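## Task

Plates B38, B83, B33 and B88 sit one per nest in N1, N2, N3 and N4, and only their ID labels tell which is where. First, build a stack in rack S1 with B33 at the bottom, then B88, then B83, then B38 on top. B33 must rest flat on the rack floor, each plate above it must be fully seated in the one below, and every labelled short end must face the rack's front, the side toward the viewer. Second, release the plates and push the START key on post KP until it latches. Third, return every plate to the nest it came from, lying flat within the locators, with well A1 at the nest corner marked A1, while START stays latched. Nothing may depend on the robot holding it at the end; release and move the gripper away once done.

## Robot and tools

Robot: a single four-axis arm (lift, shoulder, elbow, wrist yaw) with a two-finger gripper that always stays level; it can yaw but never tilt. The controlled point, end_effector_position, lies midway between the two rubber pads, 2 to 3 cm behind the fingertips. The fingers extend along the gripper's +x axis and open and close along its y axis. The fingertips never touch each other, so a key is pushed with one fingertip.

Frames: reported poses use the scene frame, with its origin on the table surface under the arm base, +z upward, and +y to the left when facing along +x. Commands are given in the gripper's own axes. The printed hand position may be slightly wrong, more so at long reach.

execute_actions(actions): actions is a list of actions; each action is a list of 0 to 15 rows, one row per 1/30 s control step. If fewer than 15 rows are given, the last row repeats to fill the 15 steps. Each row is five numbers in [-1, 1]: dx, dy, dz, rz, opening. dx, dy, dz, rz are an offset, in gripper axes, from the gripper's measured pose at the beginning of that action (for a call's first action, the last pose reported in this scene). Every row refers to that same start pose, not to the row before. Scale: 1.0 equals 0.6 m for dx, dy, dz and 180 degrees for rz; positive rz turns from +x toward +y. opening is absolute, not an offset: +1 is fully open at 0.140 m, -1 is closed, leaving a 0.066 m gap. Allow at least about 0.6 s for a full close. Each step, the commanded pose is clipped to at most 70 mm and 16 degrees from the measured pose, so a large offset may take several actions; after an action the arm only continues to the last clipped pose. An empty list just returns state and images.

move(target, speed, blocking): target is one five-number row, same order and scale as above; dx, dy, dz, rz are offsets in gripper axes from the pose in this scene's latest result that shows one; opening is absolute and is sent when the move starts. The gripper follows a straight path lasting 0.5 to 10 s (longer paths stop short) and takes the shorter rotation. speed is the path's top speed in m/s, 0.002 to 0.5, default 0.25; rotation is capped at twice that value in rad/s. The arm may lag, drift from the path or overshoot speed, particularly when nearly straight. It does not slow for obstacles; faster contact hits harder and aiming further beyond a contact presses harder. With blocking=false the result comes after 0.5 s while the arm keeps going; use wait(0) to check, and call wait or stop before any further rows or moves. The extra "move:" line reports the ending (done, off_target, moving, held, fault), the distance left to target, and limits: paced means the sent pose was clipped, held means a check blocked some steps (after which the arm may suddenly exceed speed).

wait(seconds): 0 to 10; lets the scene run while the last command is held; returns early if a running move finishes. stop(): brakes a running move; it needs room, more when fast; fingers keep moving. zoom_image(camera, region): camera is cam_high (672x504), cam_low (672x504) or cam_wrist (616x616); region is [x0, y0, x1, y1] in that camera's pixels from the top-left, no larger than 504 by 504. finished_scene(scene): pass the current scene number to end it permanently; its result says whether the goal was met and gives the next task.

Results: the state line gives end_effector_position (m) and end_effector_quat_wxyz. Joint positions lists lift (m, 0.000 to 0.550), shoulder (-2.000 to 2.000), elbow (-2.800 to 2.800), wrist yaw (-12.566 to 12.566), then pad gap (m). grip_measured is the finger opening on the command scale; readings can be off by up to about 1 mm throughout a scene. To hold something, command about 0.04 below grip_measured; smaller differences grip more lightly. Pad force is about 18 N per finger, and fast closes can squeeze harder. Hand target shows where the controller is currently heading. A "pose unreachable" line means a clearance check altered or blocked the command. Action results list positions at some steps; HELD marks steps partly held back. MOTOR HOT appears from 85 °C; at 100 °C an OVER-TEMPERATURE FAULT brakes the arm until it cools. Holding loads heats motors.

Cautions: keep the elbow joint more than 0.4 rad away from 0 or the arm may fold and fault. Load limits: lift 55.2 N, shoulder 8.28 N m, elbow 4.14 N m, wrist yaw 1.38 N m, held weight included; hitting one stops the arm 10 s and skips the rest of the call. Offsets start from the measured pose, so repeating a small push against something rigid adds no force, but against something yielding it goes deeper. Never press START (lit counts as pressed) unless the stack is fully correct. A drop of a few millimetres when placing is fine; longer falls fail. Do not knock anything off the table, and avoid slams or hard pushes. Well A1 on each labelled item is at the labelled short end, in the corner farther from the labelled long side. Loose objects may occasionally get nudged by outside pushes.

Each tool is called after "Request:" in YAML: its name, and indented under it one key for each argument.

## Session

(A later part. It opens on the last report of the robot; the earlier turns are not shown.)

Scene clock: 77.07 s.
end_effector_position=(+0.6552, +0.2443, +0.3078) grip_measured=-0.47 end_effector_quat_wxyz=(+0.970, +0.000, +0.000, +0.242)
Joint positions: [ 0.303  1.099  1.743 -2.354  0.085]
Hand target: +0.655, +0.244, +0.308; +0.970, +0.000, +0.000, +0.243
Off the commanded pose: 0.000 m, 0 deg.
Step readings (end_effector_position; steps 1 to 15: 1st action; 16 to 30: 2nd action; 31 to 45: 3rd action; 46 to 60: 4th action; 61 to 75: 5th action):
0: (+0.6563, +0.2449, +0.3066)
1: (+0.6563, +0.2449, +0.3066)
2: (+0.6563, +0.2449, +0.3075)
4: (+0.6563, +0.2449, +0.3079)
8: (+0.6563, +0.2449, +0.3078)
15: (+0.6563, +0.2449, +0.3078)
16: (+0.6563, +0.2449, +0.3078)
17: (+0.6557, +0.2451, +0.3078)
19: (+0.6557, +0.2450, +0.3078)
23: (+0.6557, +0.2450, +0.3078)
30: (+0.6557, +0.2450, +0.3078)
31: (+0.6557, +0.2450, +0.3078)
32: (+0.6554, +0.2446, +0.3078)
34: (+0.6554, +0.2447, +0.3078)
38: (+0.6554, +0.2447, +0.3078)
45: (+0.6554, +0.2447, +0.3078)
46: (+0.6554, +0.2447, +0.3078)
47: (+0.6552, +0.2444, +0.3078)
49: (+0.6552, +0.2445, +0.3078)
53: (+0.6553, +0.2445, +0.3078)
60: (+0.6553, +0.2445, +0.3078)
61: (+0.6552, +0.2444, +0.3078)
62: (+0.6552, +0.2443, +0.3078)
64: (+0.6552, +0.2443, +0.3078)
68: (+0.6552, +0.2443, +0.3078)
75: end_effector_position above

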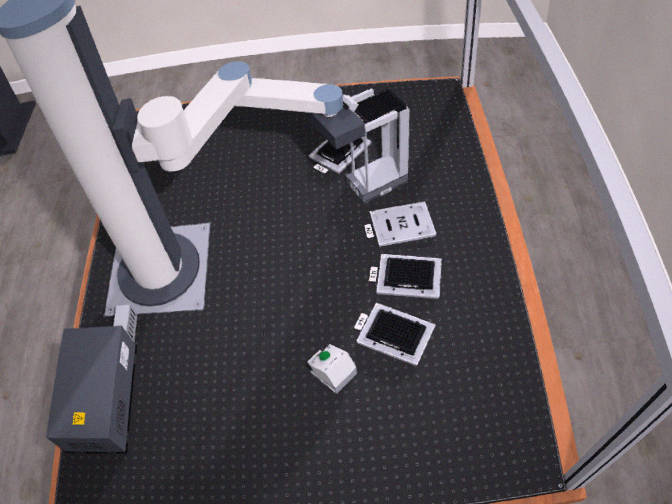

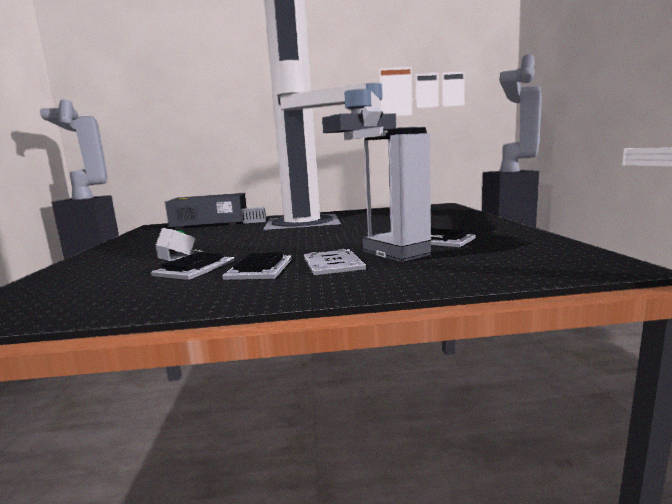

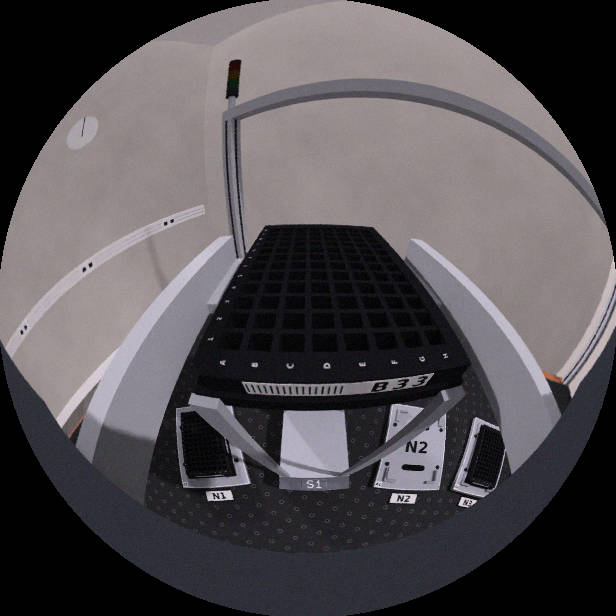

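Request:
move:
  target: [0,0,-0.0385,0,-0.53]
  speed: 0.015

Request:
execute_actions:
  actions:
    - [[0,0,0,0,0.1]]

Request:
zoom_image:
  camera: "cam_wrist"
  region: [160,210,500,420]

Request:
move:
  target: [-0.27,0,0.01,0,0.1]

Scene clock: 90.23 s.
end_effector_position=(+0.6556, +0.2444, +0.0617) grip_measured=-0.47 end_effector_quat_wxyz=(+0.970, +0.000, +0.000, +0.241)
Joint positions: [ 0.057  1.098  1.745 -2.356  0.085]
Hand target: +0.656, +0.244, +0.062; +0.970, +0.000, +0.000, +0.241
Off the commanded pose: 0.000 m, 0 deg.
move: done

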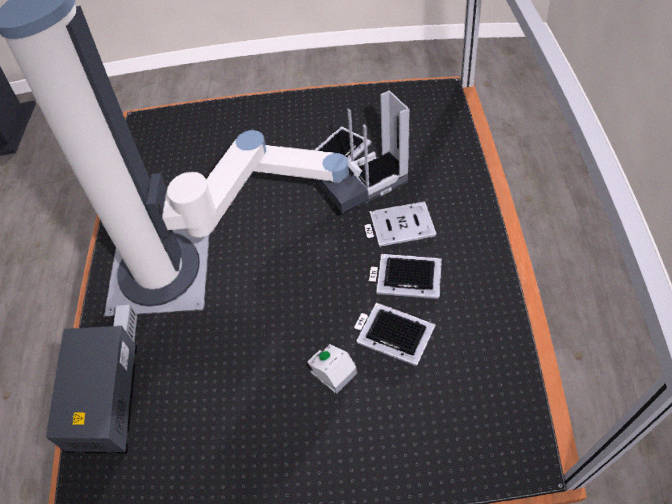

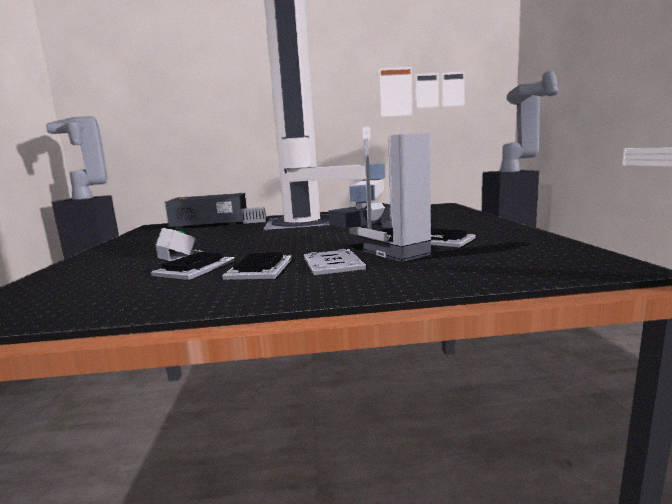

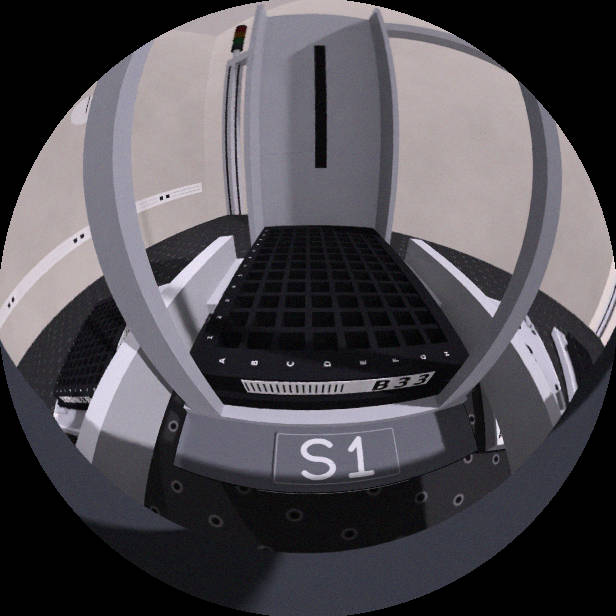

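Scene clock: 90.73 s.
end_effector_position=(+0.6556, +0.2444, +0.0617) grip_measured=+0.10 end_effector_quat_wxyz=(+0.970, +0.000, +0.000, +0.241)
Joint positions: [ 0.057  1.098  1.745 -2.356  0.107]
Hand target: +0.656, +0.244, +0.062; +0.970, +0.000, +0.000, +0.241
Off the commanded pose: 0.000 m, 0 deg.
Step readings (end_effector_position):
0: (+0.6556, +0.2444, +0.0617)
1: (+0.6556, +0.2444, +0.0617)
2: (+0.6556, +0.2444, +0.0617)
4: (+0.6556, +0.2444, +0.0617)
8: (+0.6556, +0.2444, +0.0617)
15: end_effector_position above

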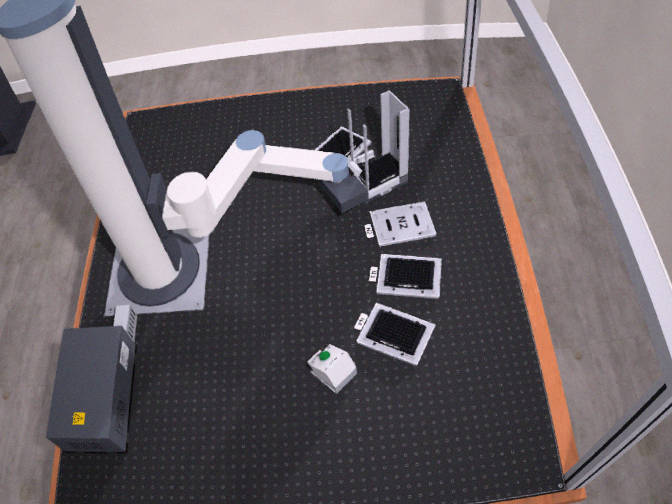

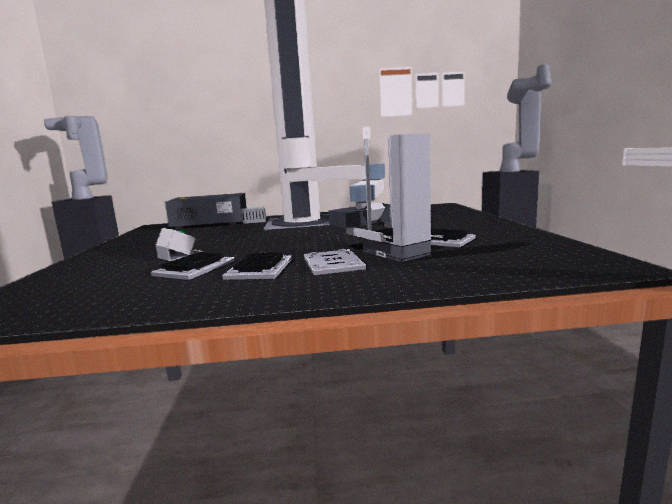

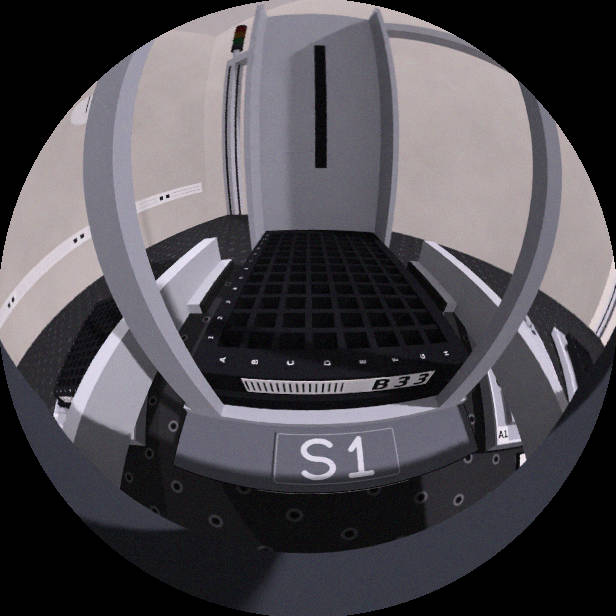

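Region (160, 210, 500, 420) of cam_wrist's 616x616 image, scaled by 1.482, with more detail than that image has; it fills the top 311 rows of this view, and the rest is white.

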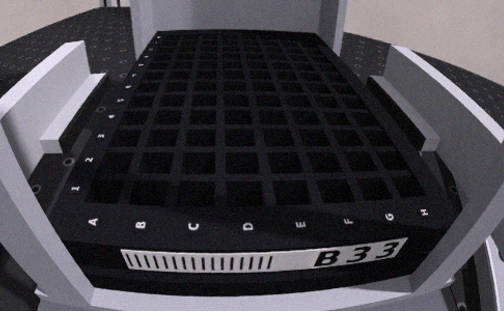

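Scene clock: 91.77 s.
end_effector_position=(+0.5124, +0.1686, +0.0677) grip_measured=+0.10 end_effector_quat_wxyz=(+0.971, +0.000, +0.000, +0.241)
Joint positions: [ 0.063  1.401  0.936 -1.85   0.107]
Hand target: +0.512, +0.169, +0.068; +0.970, +0.000, +0.000, +0.241
Off the commanded pose: 0.000 m, 0 deg.
move: done

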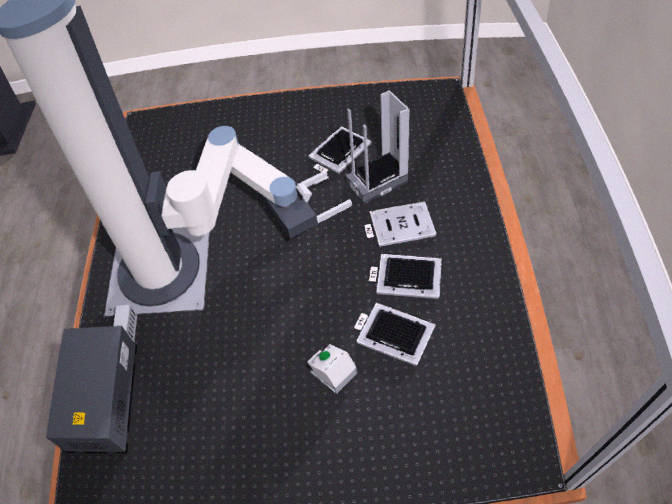

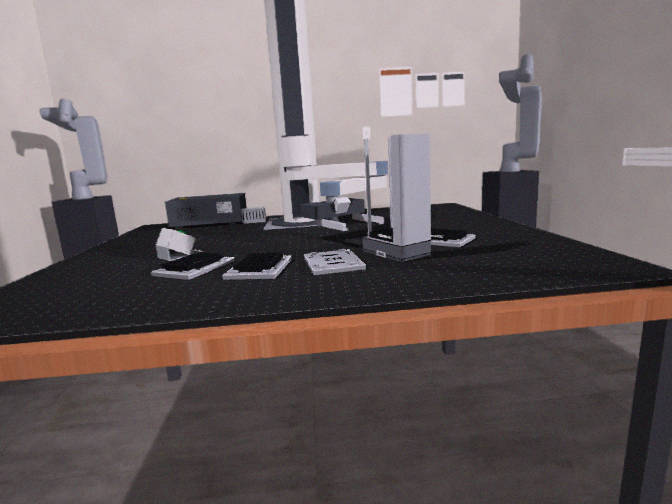

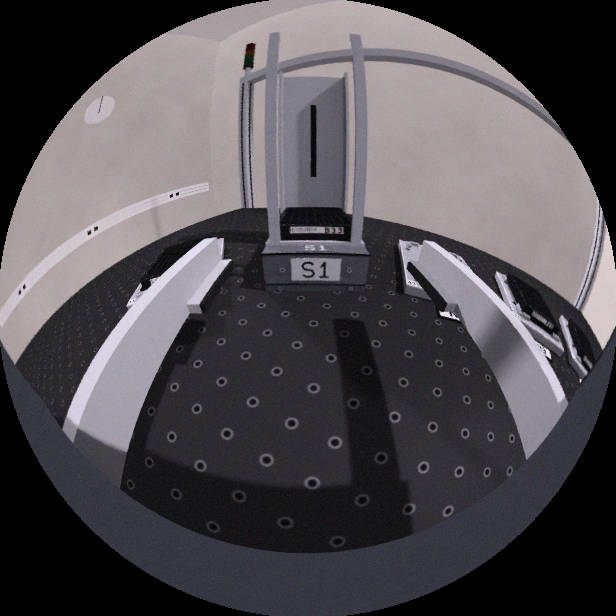

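Request:
move:
  target: [-0.1318,-0.3758,0,-0.217,0.1]
  speed: 0.35

Request:
move:
  target: [0.2567,-0.0058,-0.0603,0,0.1]
  speed: 0.2

Request:
zoom_image:
  camera: "cam_wrist"
  region: [160,210,500,420]

Scene clock: 100.93 s.
end_effector_position=(+0.5479, -0.0678, +0.0677) grip_measured=+0.10 end_effector_quat_wxyz=(+0.995, +0.000, +0.000, -0.097)
Joint positions: [ 0.063  0.778  0.944 -1.917  0.107]
Hand target: +0.548, -0.068, +0.068; +0.995, +0.000, +0.000, -0.097
Off the commanded pose: 0.000 m, 0 deg.
move: done

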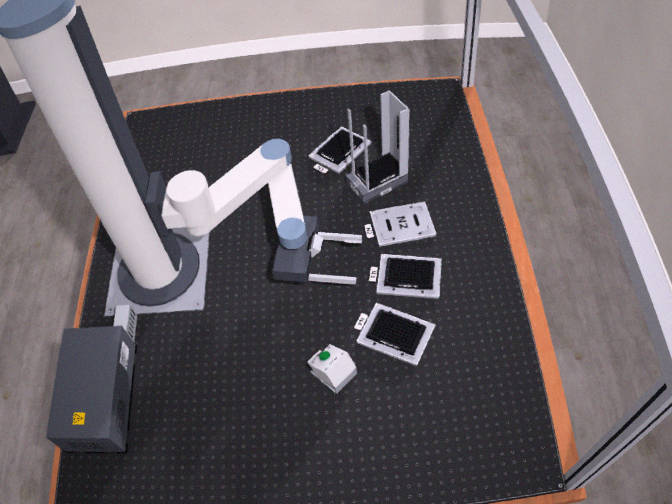

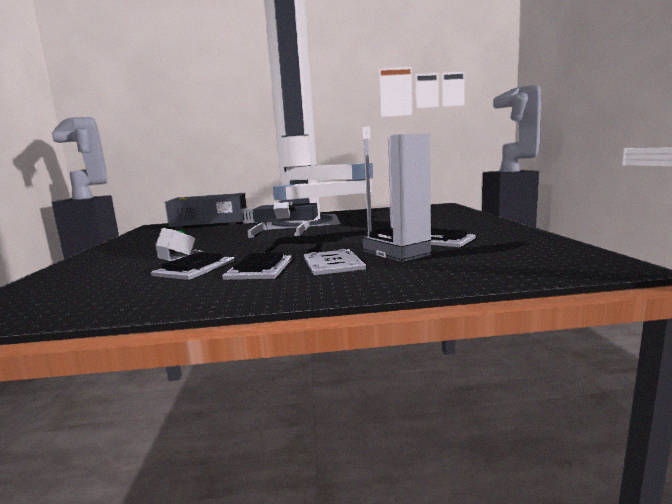

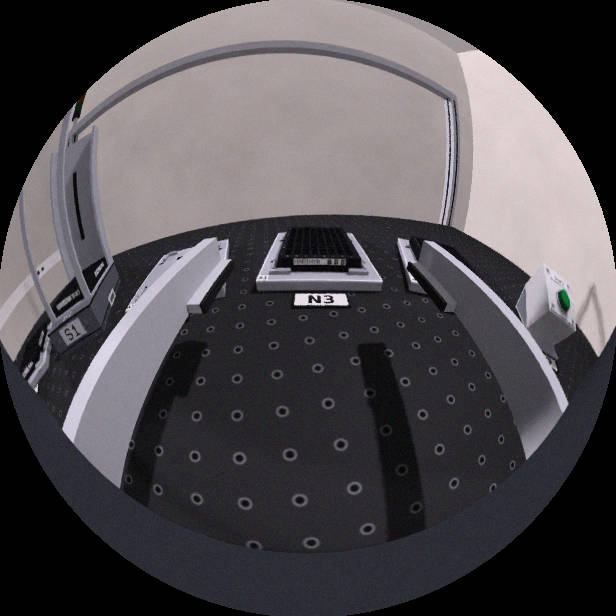

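Scene clock: 102.13 s.
end_effector_position=(+0.6983, -0.1012, +0.0315) grip_measured=+0.10 end_effector_quat_wxyz=(+0.995, +0.000, +0.000, -0.097)
Joint positions: [ 0.027  0.46   1.709 -2.363  0.107]
Hand target: +0.698, -0.101, +0.032; +0.995, +0.000, +0.000, -0.097
Off the commanded pose: 0.000 m, 0 deg.
move: done

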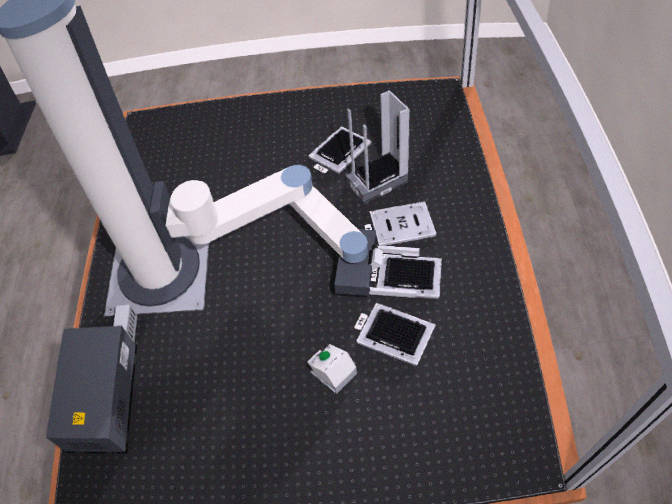

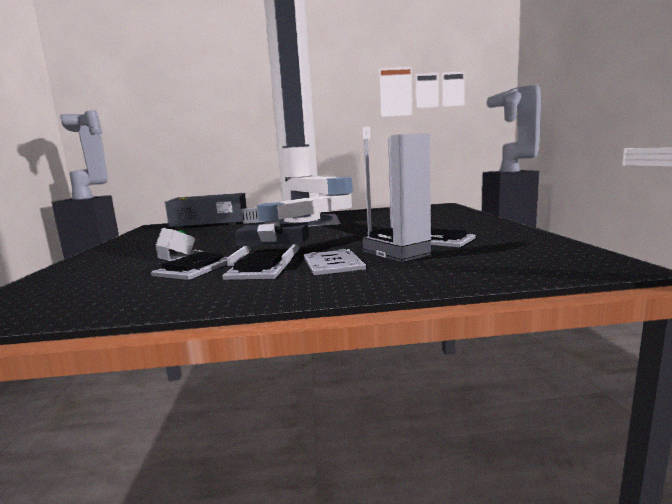

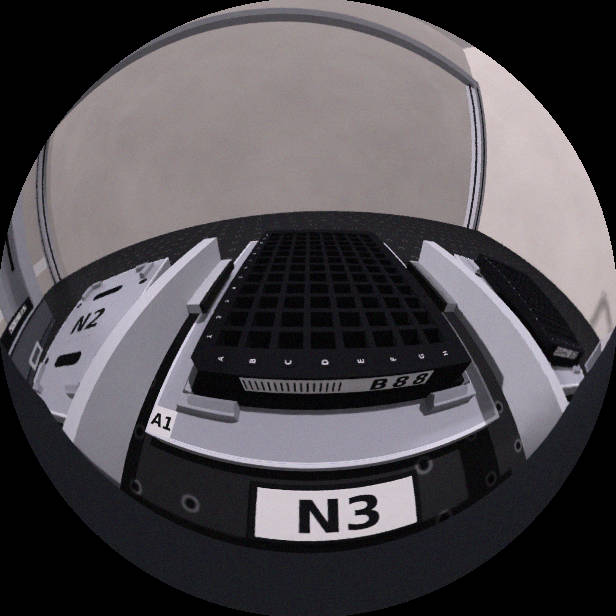

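Region (160, 210, 500, 420) of cam_wrist's 616x616 image, scaled by 1.482, with more detail than that image has; it fills the top 311 rows of this view, and the rest is white.

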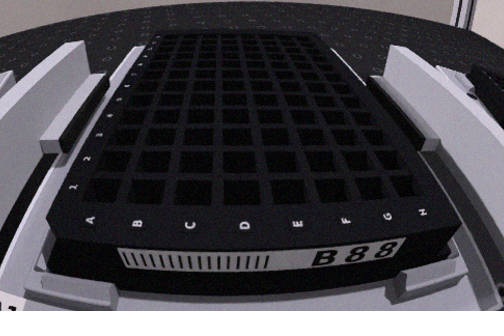

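Request:
execute_actions:
  actions:
    - [[0.0004,0.0008,-0.0021,0,-0.42]]
    - [[0,0,0,0,-0.45],[0,0,0,0,-0.47],[0,0,0,0,-0.48],[0,0,0,0,-0.5],[0,0,0,0,-0.5],[0,0,0,0,-0.53]]

Request:
move:
  target: [0,0,0.4787,0,-0.53]
  speed: 0.3

Request:
move:
  target: [-0.1817,0.5505,0,0.217,-0.53]
  speed: 0.3

Request:
zoom_image:
  camera: "cam_wrist"
  region: [170,210,490,500]

Scene clock: 111.00 s.
end_effector_position=(+0.6986, -0.1008, +0.0302) grip_measured=-0.47 end_effector_quat_wxyz=(+0.995, +0.000, +0.000, -0.097)
Joint positions: [ 0.025  0.46   1.71  -2.365  0.085]
Hand target: +0.699, -0.101, +0.030; +0.995, +0.000, +0.000, -0.097
Off the commanded pose: 0.000 m, 0 deg.
Step readings (end_effector_position; steps 1 to 15: 1st action; 16 to 30: 2nd action):
0: (+0.6983, -0.1012, +0.0315)
1: (+0.6983, -0.1012, +0.0315)
2: (+0.6985, -0.1010, +0.0307)
4: (+0.6986, -0.1008, +0.0302)
8: (+0.6986, -0.1008, +0.0302)
15: (+0.6986, -0.1008, +0.0302)
16: (+0.6986, -0.1008, +0.0302)
17: (+0.6986, -0.1008, +0.0302)
19: (+0.6986, -0.1008, +0.0302)
23: (+0.6986, -0.1008, +0.0302)
30: end_effector_position above

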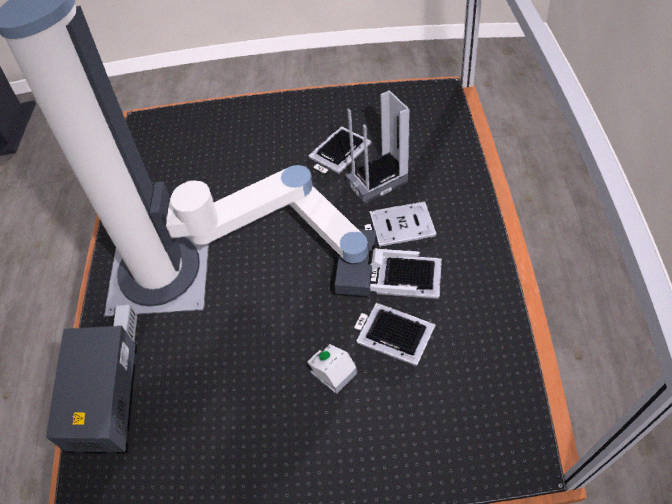

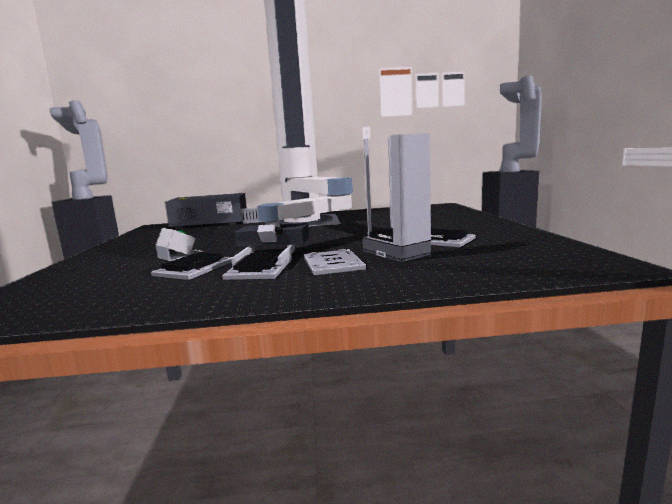

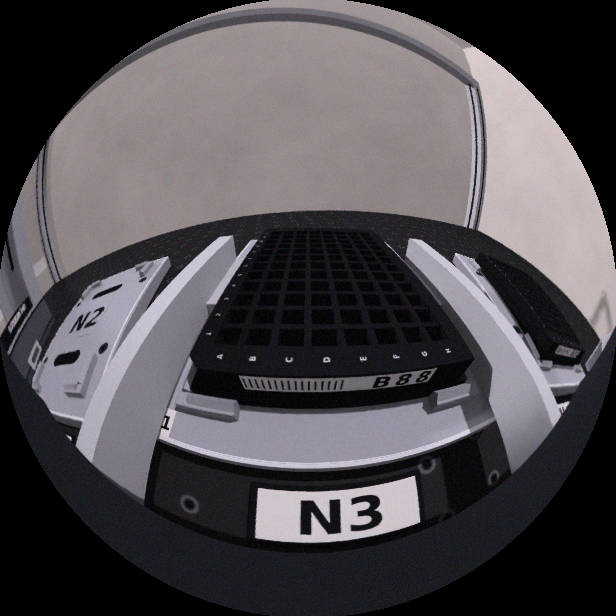

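Scene clock: 112.43 s.
end_effector_position=(+0.6986, -0.1008, +0.3175) grip_measured=-0.47 end_effector_quat_wxyz=(+0.995, +0.000, +0.000, -0.097)
Joint positions: [ 0.312  0.46   1.71  -2.365  0.085]
Hand target: +0.699, -0.101, +0.317; +0.995, +0.000, +0.000, -0.097
Off the commanded pose: 0.000 m, 0 deg.
move: done

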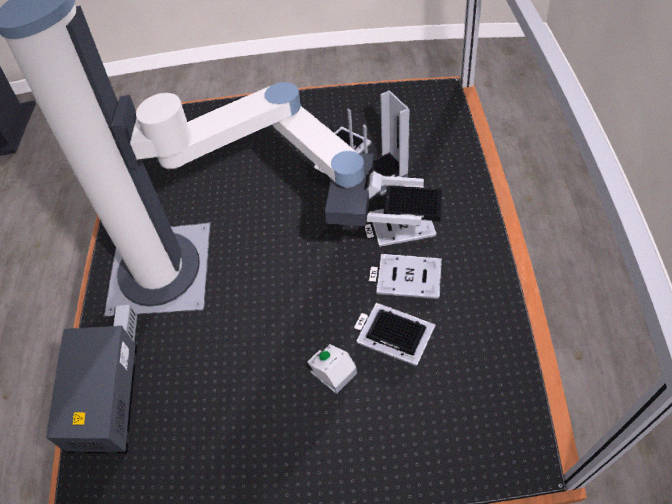

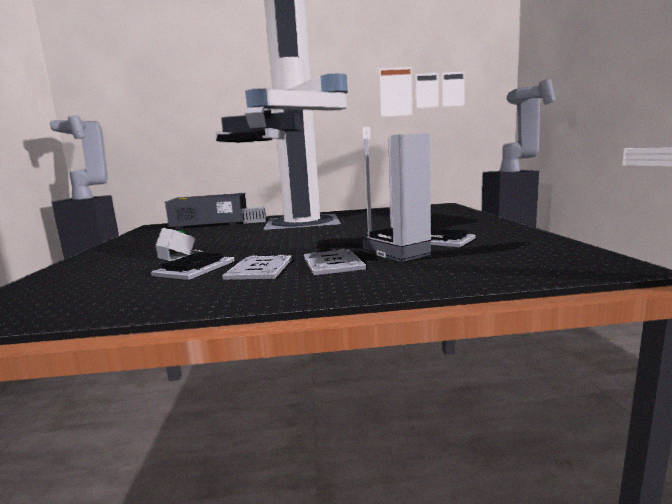

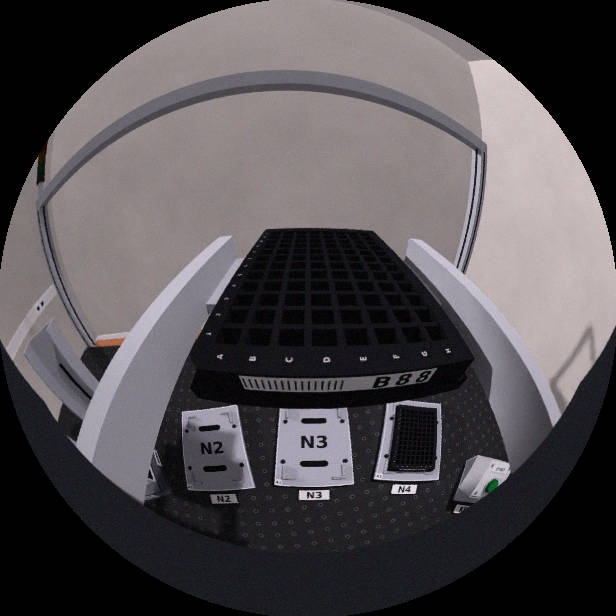

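Scene clock: 113.97 s.
end_effector_position=(+0.6556, +0.2446, +0.3175) grip_measured=-0.47 end_effector_quat_wxyz=(+0.970, +0.000, +0.000, +0.241)
Joint positions: [ 0.312  1.098  1.746 -2.356  0.085]
Hand target: +0.656, +0.244, +0.317; +0.970, +0.000, +0.000, +0.241
Off the commanded pose: 0.000 m, 0 deg.
move: done

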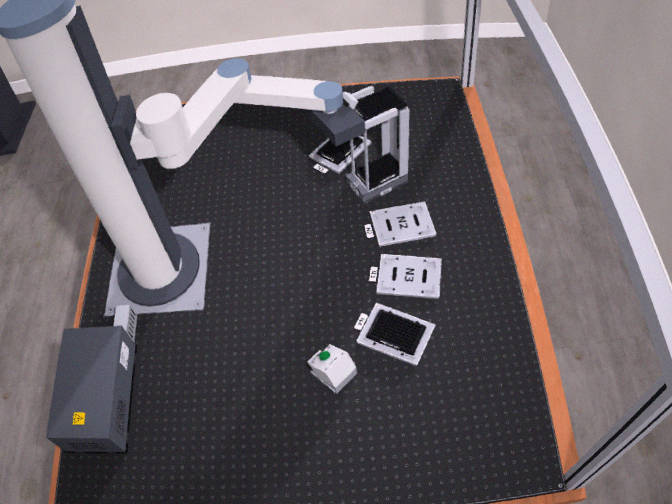

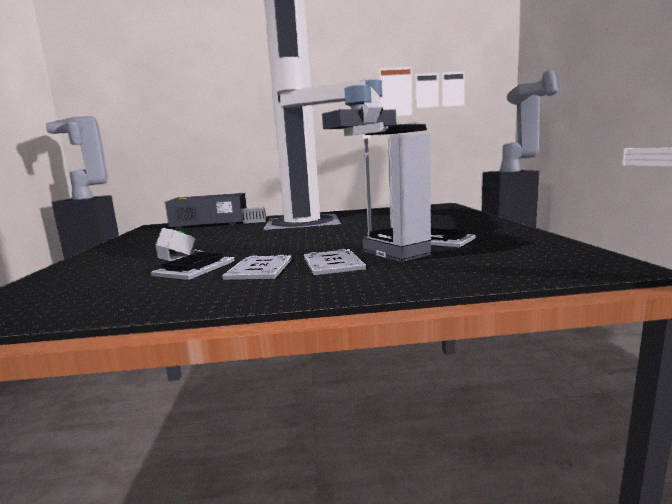

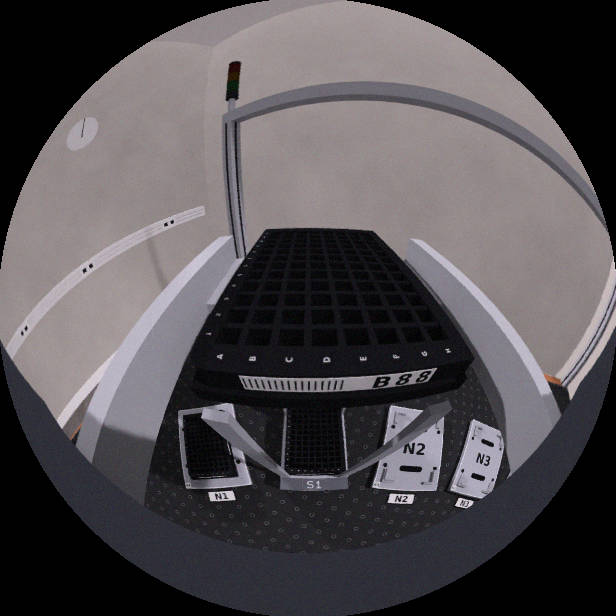

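Region (170, 210, 490, 500) of cam_wrist's 616x616 image, scaled by 1.575, with more detail than that image has; it fills the top 457 rows of this view, and the rest is white.

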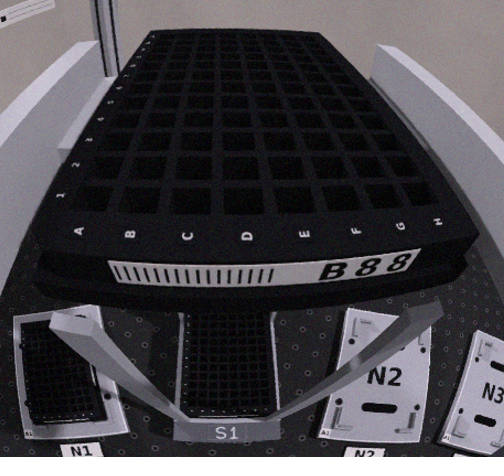

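Request:
move:
  target: [0.0007,-0.0003,-0.016,0,-0.53]
  speed: 0.015

Scene clock: 117.60 s.
end_effector_position=(+0.6560, +0.2447, +0.3078) grip_measured=-0.47 end_effector_quat_wxyz=(+0.970, +0.000, +0.000, +0.242)
Joint positions: [ 0.303  1.097  1.748 -2.357  0.085]
Hand target: +0.656, +0.245, +0.308; +0.970, +0.000, +0.000, +0.241
Off the commanded pose: 0.000 m, 0 deg.
move: done

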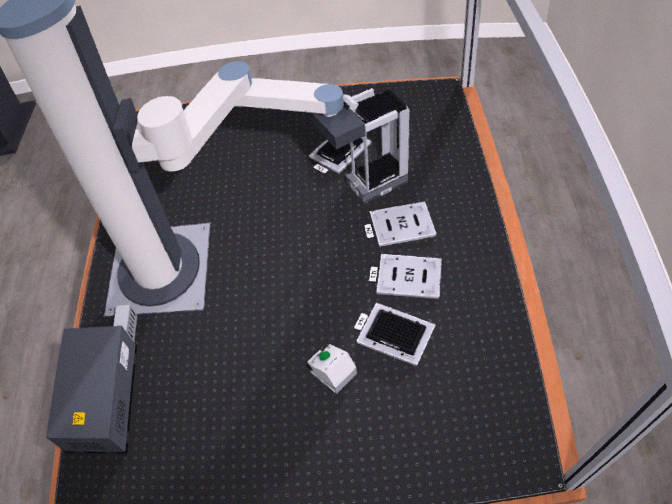

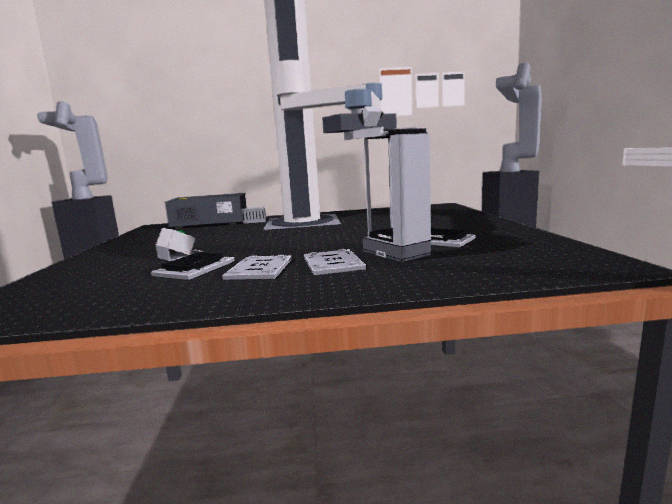

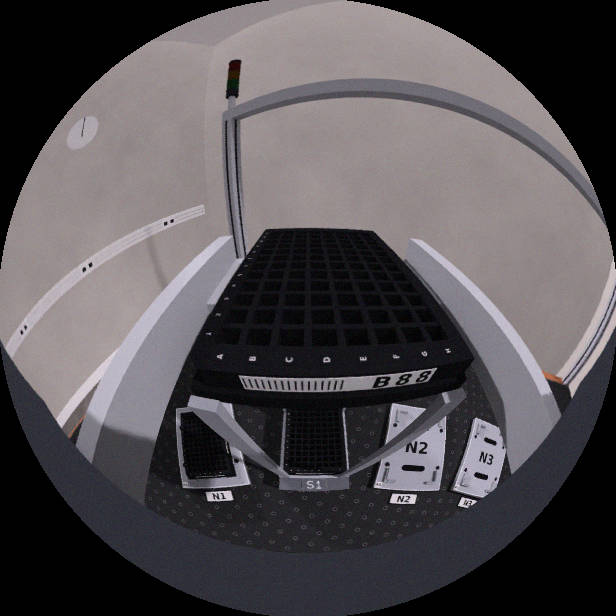

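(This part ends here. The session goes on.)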